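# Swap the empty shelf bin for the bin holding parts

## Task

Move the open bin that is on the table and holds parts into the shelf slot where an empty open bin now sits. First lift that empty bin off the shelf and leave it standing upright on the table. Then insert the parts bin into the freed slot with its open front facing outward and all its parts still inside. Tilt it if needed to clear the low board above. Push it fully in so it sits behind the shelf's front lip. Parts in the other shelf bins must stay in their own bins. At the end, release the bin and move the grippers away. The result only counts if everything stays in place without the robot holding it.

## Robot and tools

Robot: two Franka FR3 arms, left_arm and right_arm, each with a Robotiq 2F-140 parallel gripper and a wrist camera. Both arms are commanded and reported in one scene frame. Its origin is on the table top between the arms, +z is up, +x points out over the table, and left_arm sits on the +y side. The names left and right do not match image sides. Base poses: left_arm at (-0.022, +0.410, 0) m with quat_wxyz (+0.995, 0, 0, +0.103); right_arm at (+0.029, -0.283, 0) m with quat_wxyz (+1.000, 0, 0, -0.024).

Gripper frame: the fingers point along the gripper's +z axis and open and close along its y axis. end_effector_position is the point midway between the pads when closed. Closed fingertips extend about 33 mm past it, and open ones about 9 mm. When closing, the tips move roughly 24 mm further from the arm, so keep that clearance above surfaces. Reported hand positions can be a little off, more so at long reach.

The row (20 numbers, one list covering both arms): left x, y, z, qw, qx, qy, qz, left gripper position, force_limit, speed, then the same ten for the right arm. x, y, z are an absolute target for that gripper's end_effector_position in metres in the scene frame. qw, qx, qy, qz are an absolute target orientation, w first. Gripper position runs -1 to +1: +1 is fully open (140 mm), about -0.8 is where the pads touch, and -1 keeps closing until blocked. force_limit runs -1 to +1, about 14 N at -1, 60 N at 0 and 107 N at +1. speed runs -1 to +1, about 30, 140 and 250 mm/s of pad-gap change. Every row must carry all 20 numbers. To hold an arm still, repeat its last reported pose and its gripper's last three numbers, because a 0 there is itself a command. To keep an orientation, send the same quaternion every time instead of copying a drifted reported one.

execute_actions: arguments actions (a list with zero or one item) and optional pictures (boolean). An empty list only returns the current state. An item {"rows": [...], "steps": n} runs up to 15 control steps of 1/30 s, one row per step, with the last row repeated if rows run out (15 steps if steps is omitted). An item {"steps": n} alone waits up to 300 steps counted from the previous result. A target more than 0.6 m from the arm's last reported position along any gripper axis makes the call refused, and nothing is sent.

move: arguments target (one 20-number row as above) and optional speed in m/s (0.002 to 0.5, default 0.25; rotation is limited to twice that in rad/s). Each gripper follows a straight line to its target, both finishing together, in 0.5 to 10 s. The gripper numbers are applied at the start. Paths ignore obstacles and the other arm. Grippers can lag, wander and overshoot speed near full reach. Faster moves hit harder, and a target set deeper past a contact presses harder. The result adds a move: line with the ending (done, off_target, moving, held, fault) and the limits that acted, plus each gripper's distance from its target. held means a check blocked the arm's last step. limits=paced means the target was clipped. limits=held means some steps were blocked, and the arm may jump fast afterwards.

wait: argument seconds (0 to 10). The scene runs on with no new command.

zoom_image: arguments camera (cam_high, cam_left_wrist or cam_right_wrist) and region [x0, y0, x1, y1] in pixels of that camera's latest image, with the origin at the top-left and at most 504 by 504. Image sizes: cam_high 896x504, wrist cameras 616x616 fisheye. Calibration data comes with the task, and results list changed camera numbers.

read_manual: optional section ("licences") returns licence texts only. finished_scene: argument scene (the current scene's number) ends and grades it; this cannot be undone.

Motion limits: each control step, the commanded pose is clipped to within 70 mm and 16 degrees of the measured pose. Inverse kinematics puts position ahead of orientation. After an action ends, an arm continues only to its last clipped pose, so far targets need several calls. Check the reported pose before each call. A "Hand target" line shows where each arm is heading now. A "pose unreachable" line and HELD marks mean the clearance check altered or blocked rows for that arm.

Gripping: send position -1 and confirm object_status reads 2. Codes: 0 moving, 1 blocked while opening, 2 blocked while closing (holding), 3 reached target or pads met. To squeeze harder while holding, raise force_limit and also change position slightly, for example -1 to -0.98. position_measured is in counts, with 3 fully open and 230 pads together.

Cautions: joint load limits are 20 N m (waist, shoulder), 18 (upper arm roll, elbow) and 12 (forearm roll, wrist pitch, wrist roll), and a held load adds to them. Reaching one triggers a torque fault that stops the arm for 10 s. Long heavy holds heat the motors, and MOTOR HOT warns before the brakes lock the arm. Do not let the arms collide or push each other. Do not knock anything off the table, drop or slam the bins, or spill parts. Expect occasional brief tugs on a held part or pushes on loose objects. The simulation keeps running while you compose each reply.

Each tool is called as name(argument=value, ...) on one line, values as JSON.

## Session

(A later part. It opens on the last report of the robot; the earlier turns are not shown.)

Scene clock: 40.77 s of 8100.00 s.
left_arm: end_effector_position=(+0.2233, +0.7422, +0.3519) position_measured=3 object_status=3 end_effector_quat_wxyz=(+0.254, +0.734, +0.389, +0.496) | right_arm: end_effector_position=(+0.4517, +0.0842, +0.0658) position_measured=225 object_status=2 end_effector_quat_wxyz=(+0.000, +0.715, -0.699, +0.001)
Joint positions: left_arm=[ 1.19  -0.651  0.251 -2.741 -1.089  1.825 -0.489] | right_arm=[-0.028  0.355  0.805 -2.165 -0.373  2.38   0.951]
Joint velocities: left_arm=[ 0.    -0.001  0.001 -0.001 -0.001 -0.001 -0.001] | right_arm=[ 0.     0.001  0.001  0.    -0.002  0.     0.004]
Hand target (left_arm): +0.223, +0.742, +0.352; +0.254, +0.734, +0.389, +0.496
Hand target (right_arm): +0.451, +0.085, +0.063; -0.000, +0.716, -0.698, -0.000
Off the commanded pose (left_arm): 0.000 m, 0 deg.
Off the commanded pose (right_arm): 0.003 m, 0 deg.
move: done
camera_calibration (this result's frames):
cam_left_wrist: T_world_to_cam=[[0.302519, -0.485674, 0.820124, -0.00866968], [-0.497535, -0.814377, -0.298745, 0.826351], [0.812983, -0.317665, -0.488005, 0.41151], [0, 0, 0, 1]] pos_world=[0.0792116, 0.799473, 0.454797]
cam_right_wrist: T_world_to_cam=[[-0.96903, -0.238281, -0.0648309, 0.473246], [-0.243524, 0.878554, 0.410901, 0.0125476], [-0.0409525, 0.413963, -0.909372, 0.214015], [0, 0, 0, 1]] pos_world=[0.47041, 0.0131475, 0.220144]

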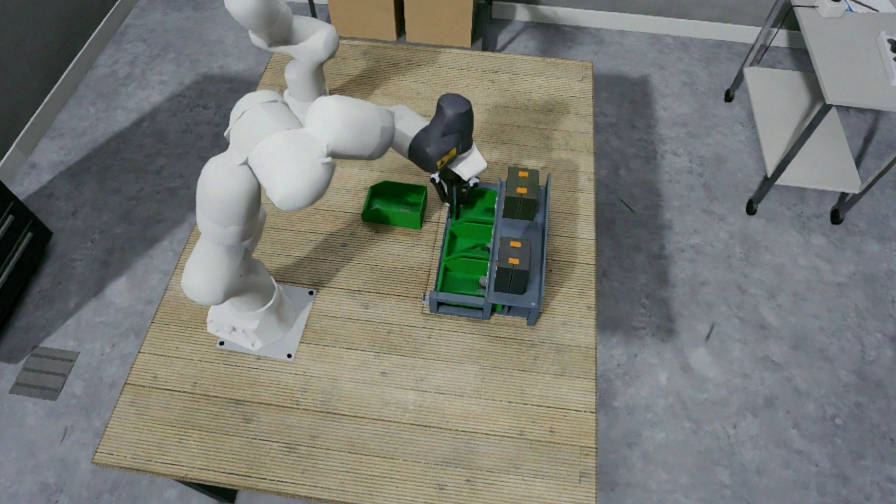

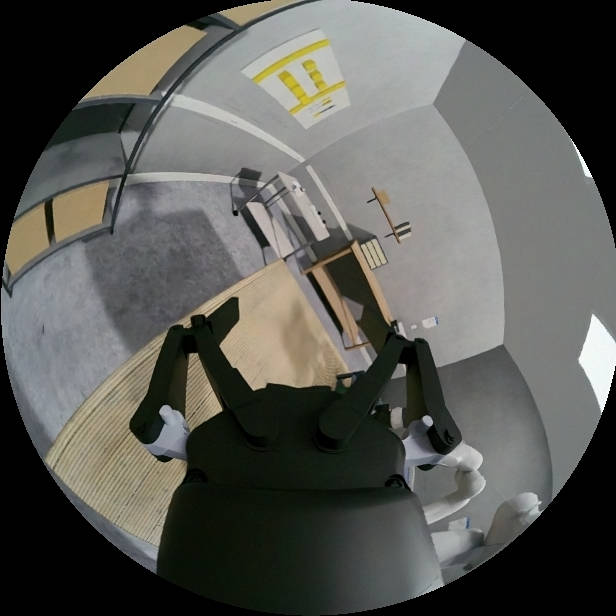

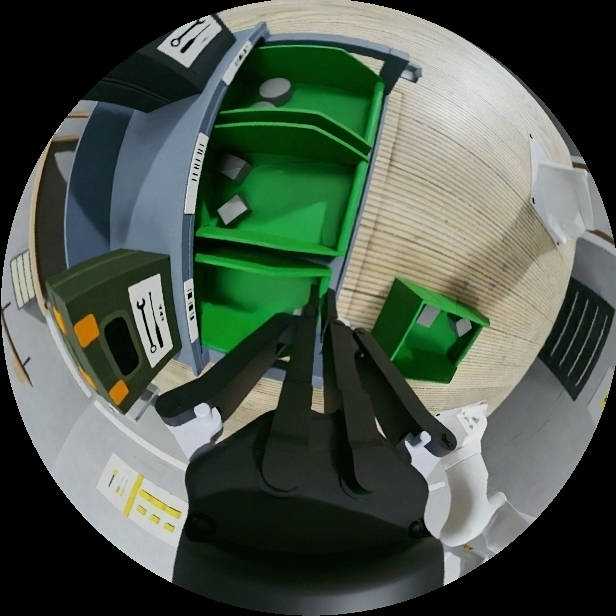

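move(target=[0.2233,0.7422,0.3519,0.254,0.734,0.389,0.496,1,0,0,0.451,0.085,0.064,0,0.716,-0.698,0,-0.65,0.9,0])

move(target=[0.2233,0.7422,0.3519,0.254,0.734,0.389,0.496,1,0,0,0.451,0.085,0.16,0,0.716,-0.698,0,-0.65,0.9,0], speed=0.1)

move(target=[0.2233,0.7422,0.3519,0.254,0.734,0.389,0.496,1,0,0,0.28,0.07,0.17,0,0.716,-0.698,0,-0.4,0.9,0], speed=0.15)

Scene clock: 43.53 s of 8100.00 s.
left_arm: end_effector_position=(+0.2233, +0.7422, +0.3519) position_measured=3 object_status=3 end_effector_quat_wxyz=(+0.254, +0.734, +0.389, +0.496) | right_arm: end_effector_position=(+0.4516, +0.0843, +0.0654) position_measured=211 object_status=3 end_effector_quat_wxyz=(+0.000, +0.715, -0.699, +0.001)
Joint positions: left_arm=[ 1.19  -0.651  0.251 -2.741 -1.089  1.825 -0.489] | right_arm=[-0.028  0.355  0.805 -2.165 -0.374  2.38   0.952]
Joint velocities: left_arm=[-0.     0.     0.001 -0.002  0.001  0.001  0.001] | right_arm=[-0.001  0.    -0.    -0.001 -0.001  0.    -0.003]
Hand target (left_arm): +0.223, +0.742, +0.352; +0.254, +0.734, +0.389, +0.496
Hand target (right_arm): +0.451, +0.085, +0.064; -0.000, +0.716, -0.698, +0.000
Off the commanded pose (left_arm): 0.000 m, 0 deg.
Off the commanded pose (right_arm): 0.002 m, 0 deg.
move: done
camera_calibration (this result's frames):
cam_left_wrist: T_world_to_cam=[[0.302519, -0.485674, 0.820124, -0.00866968], [-0.497535, -0.814377, -0.298745, 0.826352], [0.812983, -0.317665, -0.488005, 0.41151], [0, 0, 0, 1]] pos_world=[0.0792116, 0.799473, 0.454797]
cam_right_wrist: T_world_to_cam=[[-0.969189, -0.237687, -0.0646277, 0.47316], [-0.242884, 0.878551, 0.411286, 0.012259], [-0.0409785, 0.414311, -0.909212, 0.213598], [0, 0, 0, 1]] pos_world=[0.470312, 0.0131977, 0.219743]

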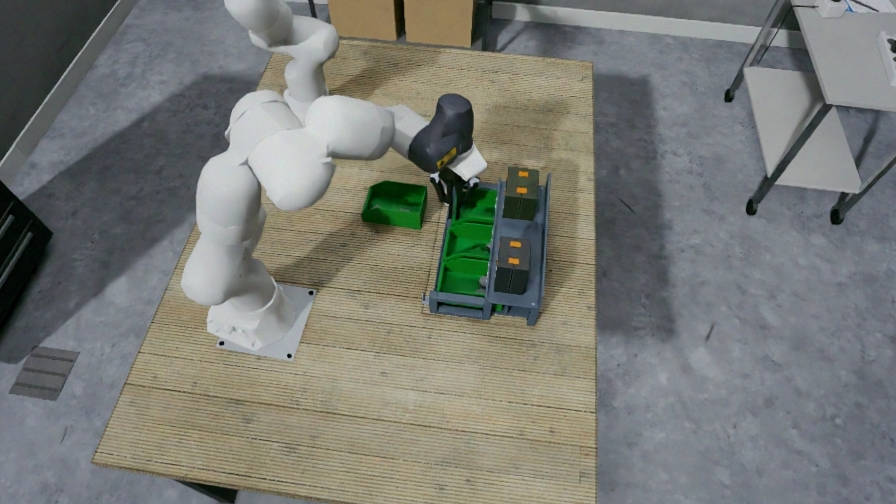

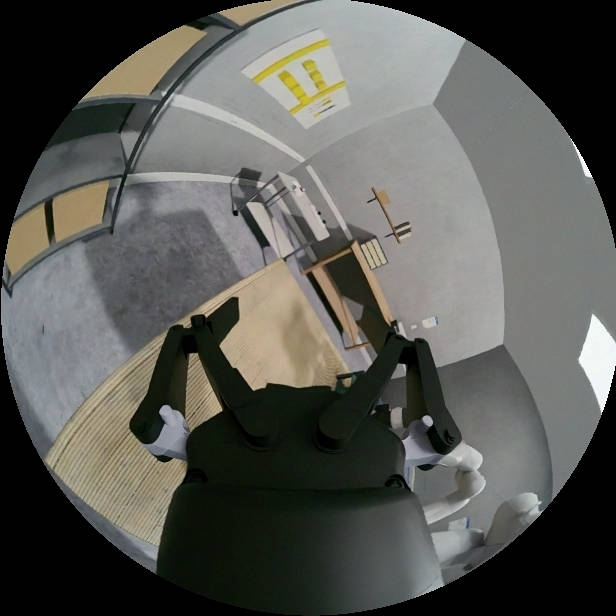

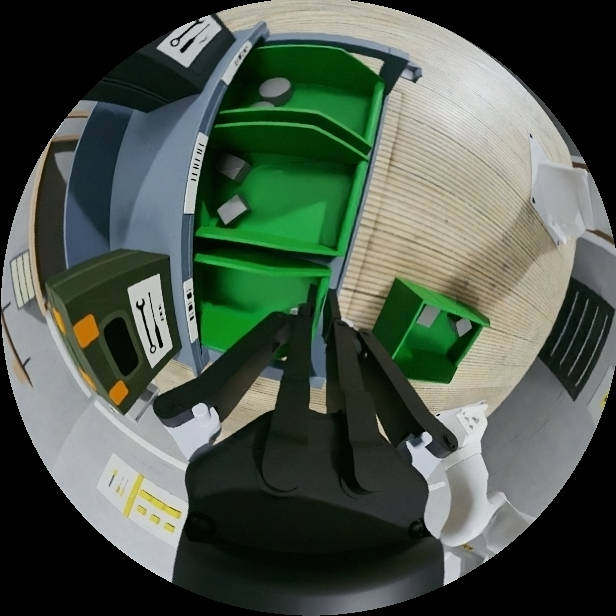

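Scene clock: 45.03 s of 8100.00 s.
left_arm: end_effector_position=(+0.2233, +0.7422, +0.3519) position_measured=3 object_status=3 end_effector_quat_wxyz=(+0.254, +0.734, +0.389, +0.496) | right_arm: end_effector_position=(+0.4510, +0.0859, +0.1571) position_measured=211 object_status=3 end_effector_quat_wxyz=(-0.000, +0.713, -0.701, +0.001)
Joint positions: left_arm=[ 1.19  -0.651  0.251 -2.741 -1.089  1.825 -0.489] | right_arm=[-0.146  0.173  0.94  -2.105 -0.175  2.201  0.824]
Joint velocities: left_arm=[-0.001 -0.    -0.    -0.     0.001  0.001 -0.001] | right_arm=[-0.004  0.     0.006  0.001  0.001 -0.011 -0.026]
Hand target (left_arm): +0.223, +0.742, +0.352; +0.254, +0.734, +0.389, +0.496
Hand target (right_arm): +0.450, +0.085, +0.158; +0.002, +0.716, -0.698, +0.000
Off the commanded pose (left_arm): 0.000 m, 0 deg.
Off the commanded pose (right_arm): 0.003 m, 0 deg.
move: done
camera_calibration (this result's frames):
cam_left_wrist: T_world_to_cam=[[0.302519, -0.485674, 0.820124, -0.00866968], [-0.497535, -0.814377, -0.298745, 0.826351], [0.812983, -0.317665, -0.488005, 0.41151], [0, 0, 0, 1]] pos_world=[0.0792115, 0.799473, 0.454797]
cam_right_wrist: T_world_to_cam=[[-0.969953, -0.234097, -0.0662544, 0.479168], [-0.240298, 0.879209, 0.411398, -0.028223], [-0.0380558, 0.414958, -0.909044, 0.294915], [0, 0, 0, 1]] pos_world=[0.469212, 0.0146089, 0.311448]

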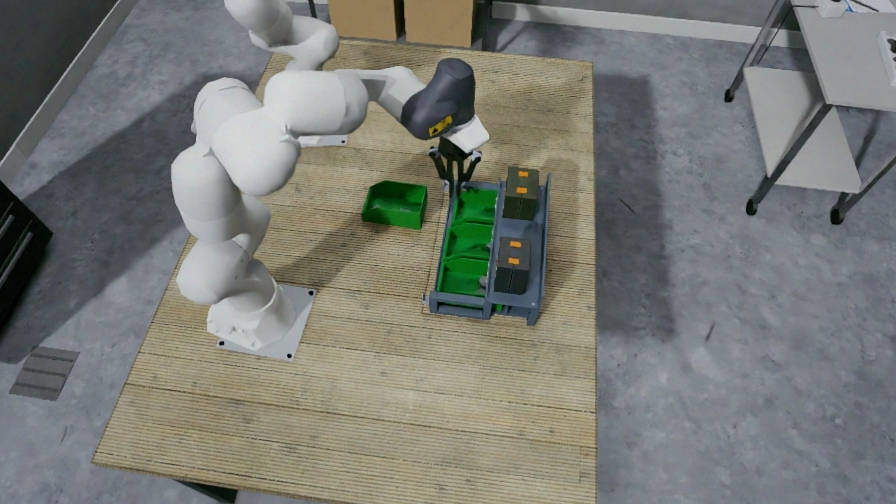

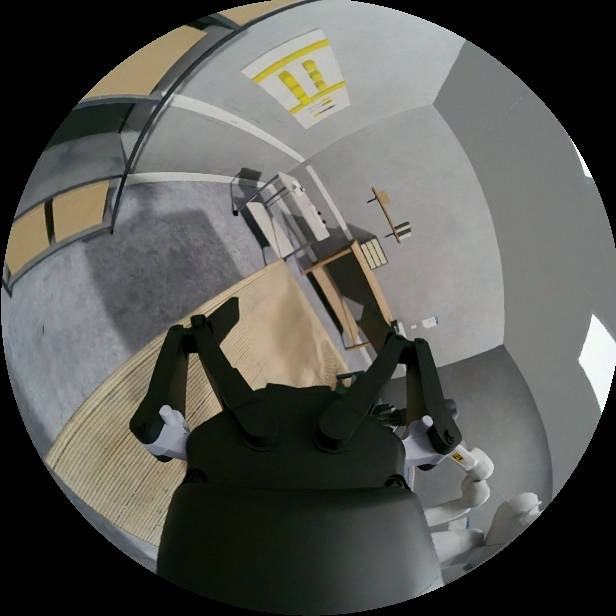

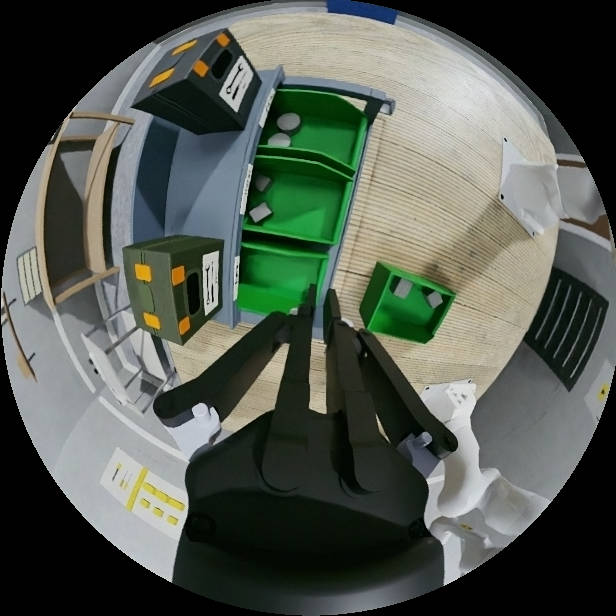

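Scene clock: 46.67 s of 8100.00 s.
left_arm: end_effector_position=(+0.2233, +0.7422, +0.3519) position_measured=3 object_status=3 end_effector_quat_wxyz=(+0.254, +0.734, +0.389, +0.496) | right_arm: end_effector_position=(+0.2851, +0.0631, +0.1662) position_measured=179 object_status=3 end_effector_quat_wxyz=(-0.000, +0.711, -0.703, +0.003)
Joint positions: left_arm=[ 1.19  -0.651  0.251 -2.741 -1.089  1.825 -0.489] | right_arm=[ 0.107 -0.431  0.857 -2.513  0.388  2.183  0.627]
Joint velocities: left_arm=[-0.    -0.001  0.     0.    -0.     0.     0.   ] | right_arm=[ 0.02   0.    -0.022 -0.004  0.    -0.003 -0.017]
Hand target (left_arm): +0.223, +0.742, +0.352; +0.254, +0.734, +0.389, +0.496
Hand target (right_arm): +0.283, +0.063, +0.166; +0.002, +0.713, -0.701, +0.002
Off the commanded pose (left_arm): 0.000 m, 0 deg.
Off the commanded pose (right_arm): 0.009 m, 1 deg.
move: off_target (right_arm)
camera_calibration (this result's frames):
cam_left_wrist: T_world_to_cam=[[0.302519, -0.485674, 0.820124, -0.00866968], [-0.497536, -0.814377, -0.298745, 0.826351], [0.812983, -0.317665, -0.488005, 0.41151], [0, 0, 0, 1]] pos_world=[0.0792116, 0.799473, 0.454797]
cam_right_wrist: T_world_to_cam=[[-0.971443, -0.227138, -0.0686105, 0.313848], [-0.235106, 0.882449, 0.407442, -0.0528587], [-0.0320003, 0.411937, -0.91065, 0.305063], [0, 0, 0, 1]] pos_world=[0.30222, -0.00773495, 0.320876]

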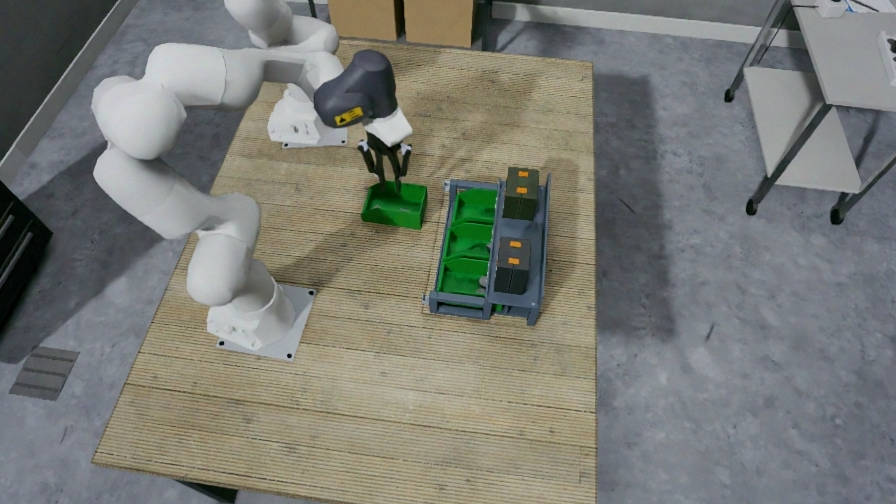

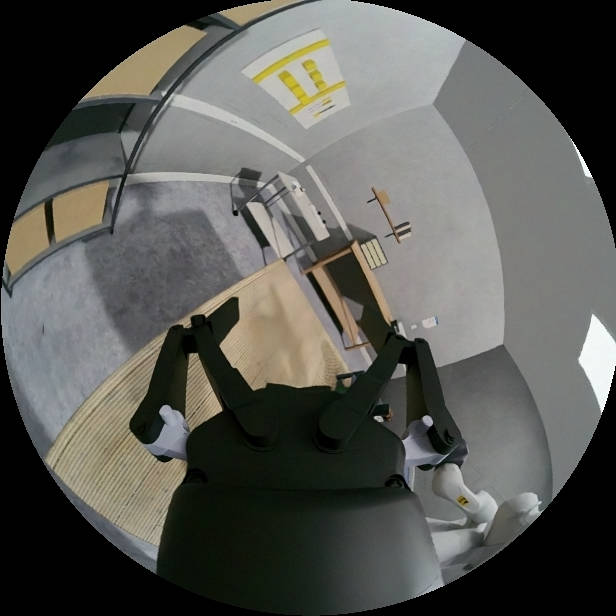

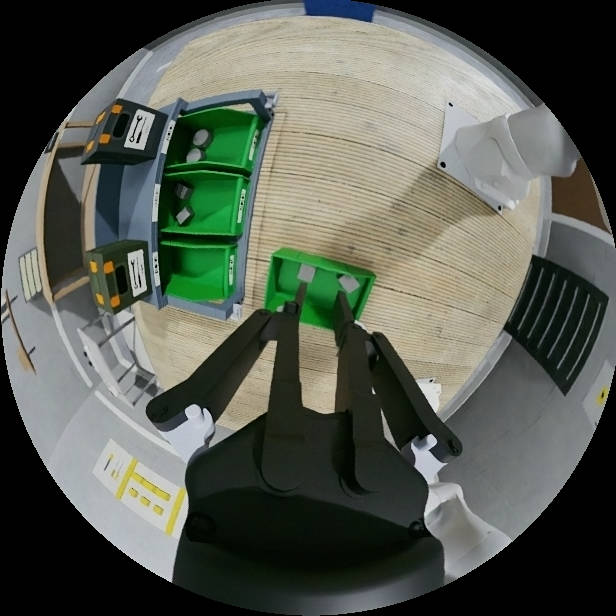

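move(target=[0.2233,0.7422,0.3519,0.254,0.734,0.389,0.496,1,0,0,0.451,0.092,0.11,0,0.716,-0.698,0,-0.65,0.9,0], speed=0.15)

move(target=[0.2233,0.7422,0.3519,0.254,0.734,0.389,0.496,1,0,0,0.451,0.095,0.064,0,0.716,-0.698,0,-0.65,0.9,0], speed=0.025)

move(target=[0.2233,0.7422,0.3519,0.254,0.734,0.389,0.496,1,0,0,0.451,0.095,0.063,0,0.716,-0.698,0,-1,0.9,0])

Scene clock: 49.90 s of 8100.00 s.
left_arm: end_effector_position=(+0.2233, +0.7422, +0.3519) position_measured=3 object_status=3 end_effector_quat_wxyz=(+0.254, +0.734, +0.389, +0.496) | right_arm: end_effector_position=(+0.4486, +0.1001, +0.1159) position_measured=211 object_status=3 end_effector_quat_wxyz=(-0.005, +0.722, -0.692, -0.003)
Joint positions: left_arm=[ 1.19  -0.651  0.251 -2.741 -1.089  1.825 -0.489] | right_arm=[-0.011  0.255  0.82  -2.124 -0.24   2.295  0.861]
Joint velocities: left_arm=[ 0.     0.    -0.     0.002 -0.002  0.    -0.   ] | right_arm=[ 0.013  0.    -0.014 -0.    -0.    -0.005  0.029]
Hand target (left_arm): +0.223, +0.742, +0.352; +0.254, +0.734, +0.389, +0.496
Hand target (right_arm): +0.448, +0.099, +0.115; -0.003, +0.719, -0.695, -0.002
Off the commanded pose (left_arm): 0.000 m, 0 deg.
Off the commanded pose (right_arm): 0.010 m, 1 deg.
move: off_target (right_arm)
camera_calibration (this result's frames):
cam_left_wrist: T_world_to_cam=[[0.302519, -0.485674, 0.820124, -0.00866969], [-0.497536, -0.814377, -0.298745, 0.826351], [0.812983, -0.317665, -0.488005, 0.41151], [0, 0, 0, 1]] pos_world=[0.0792116, 0.799473, 0.454797]
cam_right_wrist: T_world_to_cam=[[-0.96397, -0.256736, -0.0696305, 0.477367], [-0.261659, 0.867987, 0.422058, -0.0149119], [-0.0479189, 0.42507, -0.903891, 0.254308], [0, 0, 0, 1]] pos_world=[0.468452, 0.0274017, 0.2694]

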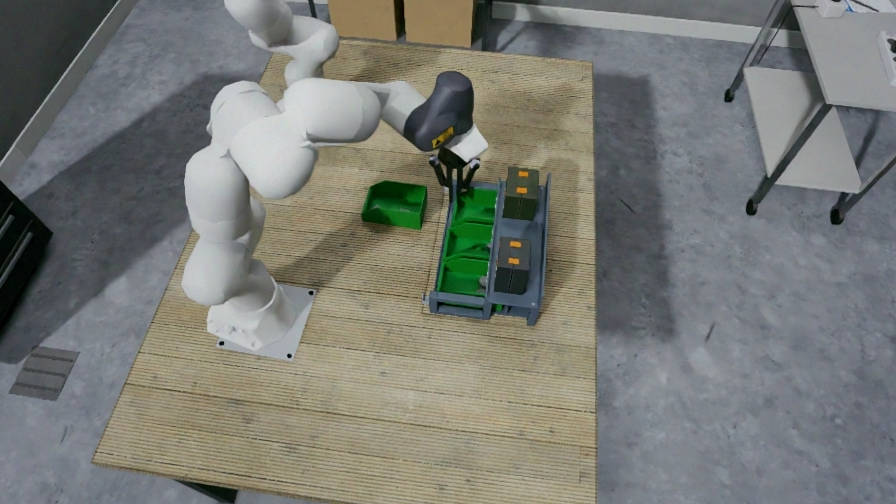

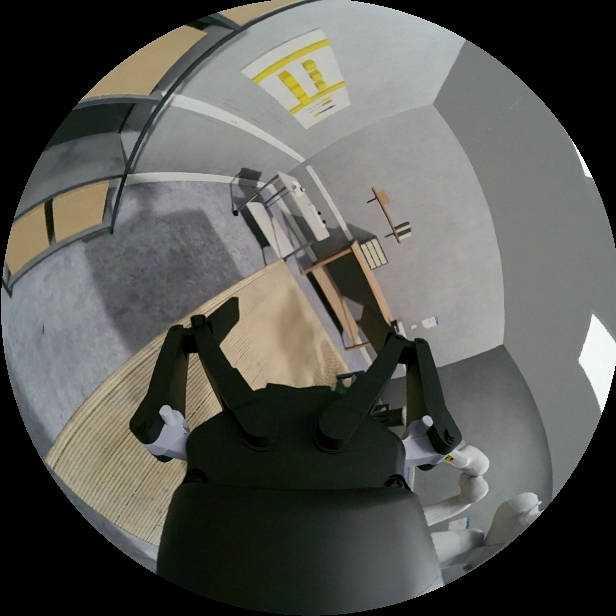

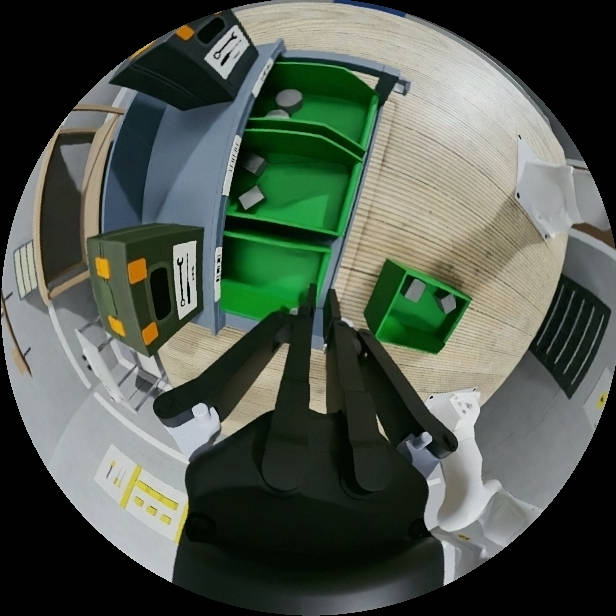

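Scene clock: 52.23 s of 8100.00 s.
left_arm: end_effector_position=(+0.2233, +0.7422, +0.3519) position_measured=3 object_status=3 end_effector_quat_wxyz=(+0.254, +0.734, +0.389, +0.496) | right_arm: end_effector_position=(+0.4516, +0.0942, +0.0664) position_measured=211 object_status=3 end_effector_quat_wxyz=(+0.001, +0.717, -0.697, -0.001)
Joint positions: left_arm=[ 1.19  -0.651  0.251 -2.741 -1.089  1.825 -0.489] | right_arm=[ 0.06   0.35   0.731 -2.142 -0.336  2.377  0.929]
Joint velocities: left_arm=[-0.     0.     0.001 -0.001 -0.001  0.001 -0.   ] | right_arm=[ 0.01  -0.001 -0.008  0.    -0.002  0.012  0.014]
Hand target (left_arm): +0.223, +0.742, +0.352; +0.254, +0.734, +0.389, +0.496
Hand target (right_arm): +0.451, +0.095, +0.065; -0.001, +0.716, -0.698, -0.001
Off the commanded pose (left_arm): 0.000 m, 0 deg.
Off the commanded pose (right_arm): 0.003 m, 0 deg.
move: done
camera_calibration (this result's frames):
cam_left_wrist: T_world_to_cam=[[0.302519, -0.485674, 0.820124, -0.00866962], [-0.497535, -0.814377, -0.298745, 0.826351], [0.812983, -0.317665, -0.488005, 0.41151], [0, 0, 0, 1]] pos_world=[0.0792116, 0.799473, 0.454797]
cam_right_wrist: T_world_to_cam=[[-0.967644, -0.244369, -0.0628344, 0.475327], [-0.248106, 0.876203, 0.413172, 0.00558932], [-0.0459108, 0.415393, -0.908483, 0.212498], [0, 0, 0, 1]] pos_world=[0.47109, 0.0229877, 0.220608]

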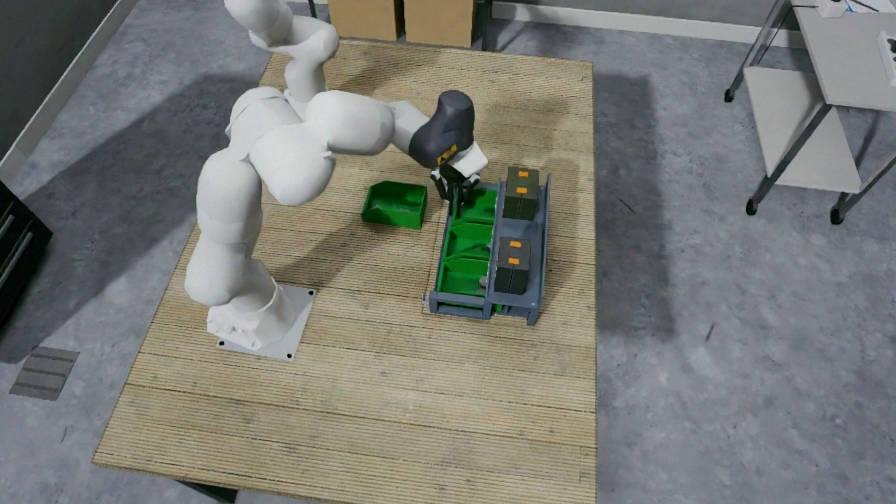

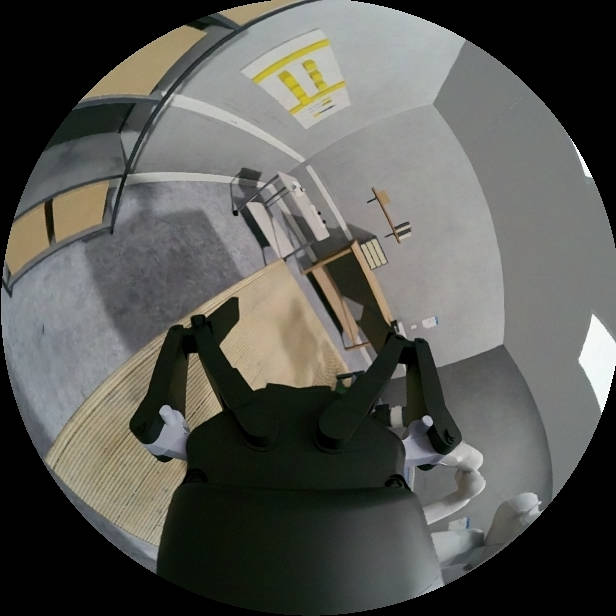

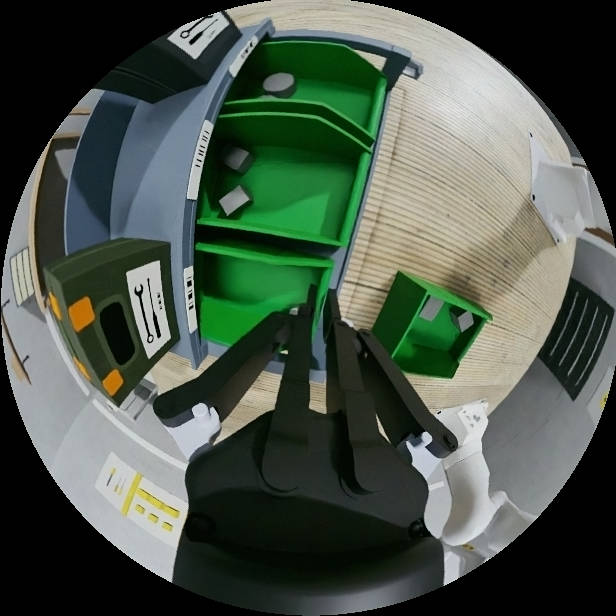

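Scene clock: 52.93 s of 8100.00 s.
left_arm: end_effector_position=(+0.2233, +0.7422, +0.3519) position_measured=3 object_status=3 end_effector_quat_wxyz=(+0.254, +0.734, +0.389, +0.496) | right_arm: end_effector_position=(+0.4521, +0.0943, +0.0666) position_measured=225 object_status=2 end_effector_quat_wxyz=(+0.000, +0.715, -0.699, +0.001)
Joint positions: left_arm=[ 1.19  -0.651  0.251 -2.741 -1.089  1.825 -0.489] | right_arm=[ 0.062  0.35   0.729 -2.141 -0.339  2.378  0.939]
Joint velocities: left_arm=[-0.    -0.     0.001  0.     0.001 -0.001  0.001] | right_arm=[ 0.001  0.    -0.     0.001 -0.005  0.002  0.008]
Hand target (left_arm): +0.223, +0.742, +0.352; +0.254, +0.734, +0.389, +0.496
Hand target (right_arm): +0.451, +0.095, +0.063; -0.000, +0.716, -0.698, -0.000
Off the commanded pose (left_arm): 0.000 m, 0 deg.
Off the commanded pose (right_arm): 0.004 m, 0 deg.
move: off_target (right_arm)
camera_calibration (this result's frames):
cam_left_wrist: T_world_to_cam=[[0.302519, -0.485674, 0.820124, -0.0086696], [-0.497536, -0.814377, -0.298745, 0.826351], [0.812983, -0.317665, -0.488005, 0.41151], [0, 0, 0, 1]] pos_world=[0.0792116, 0.799473, 0.454797]
cam_right_wrist: T_world_to_cam=[[-0.96896, -0.238374, -0.0655248, 0.476098], [-0.243893, 0.878435, 0.410937, 0.00361831], [-0.0403975, 0.414162, -0.909306, 0.21035], [0, 0, 0, 1]] pos_world=[0.4707, 0.023192, 0.220982]

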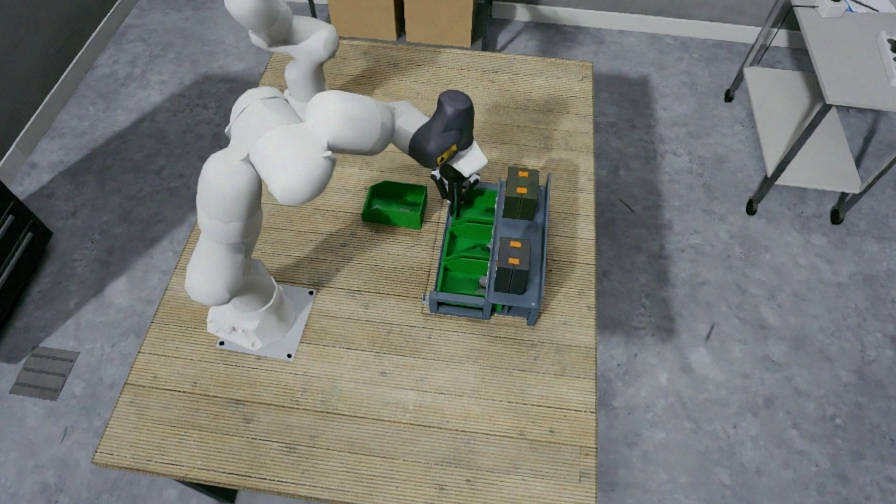

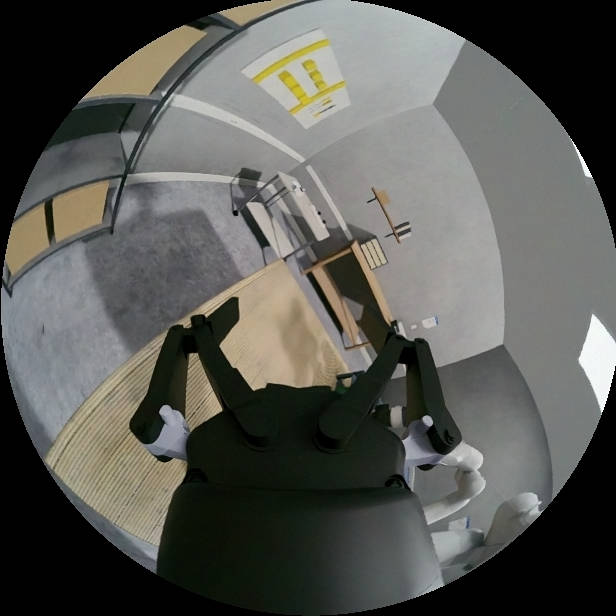

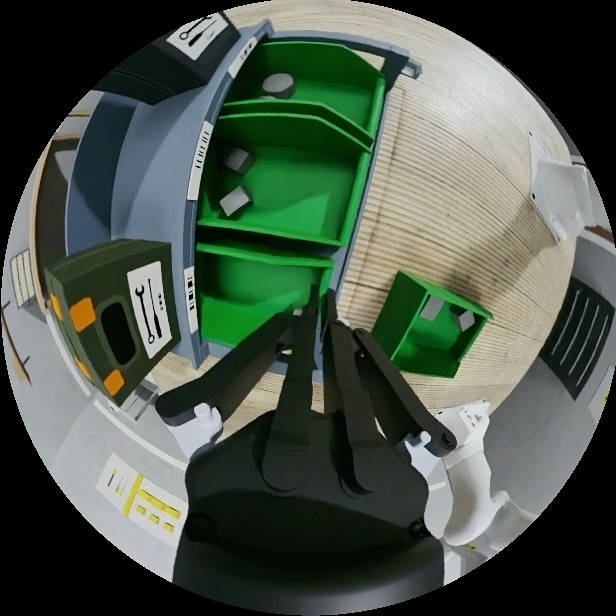

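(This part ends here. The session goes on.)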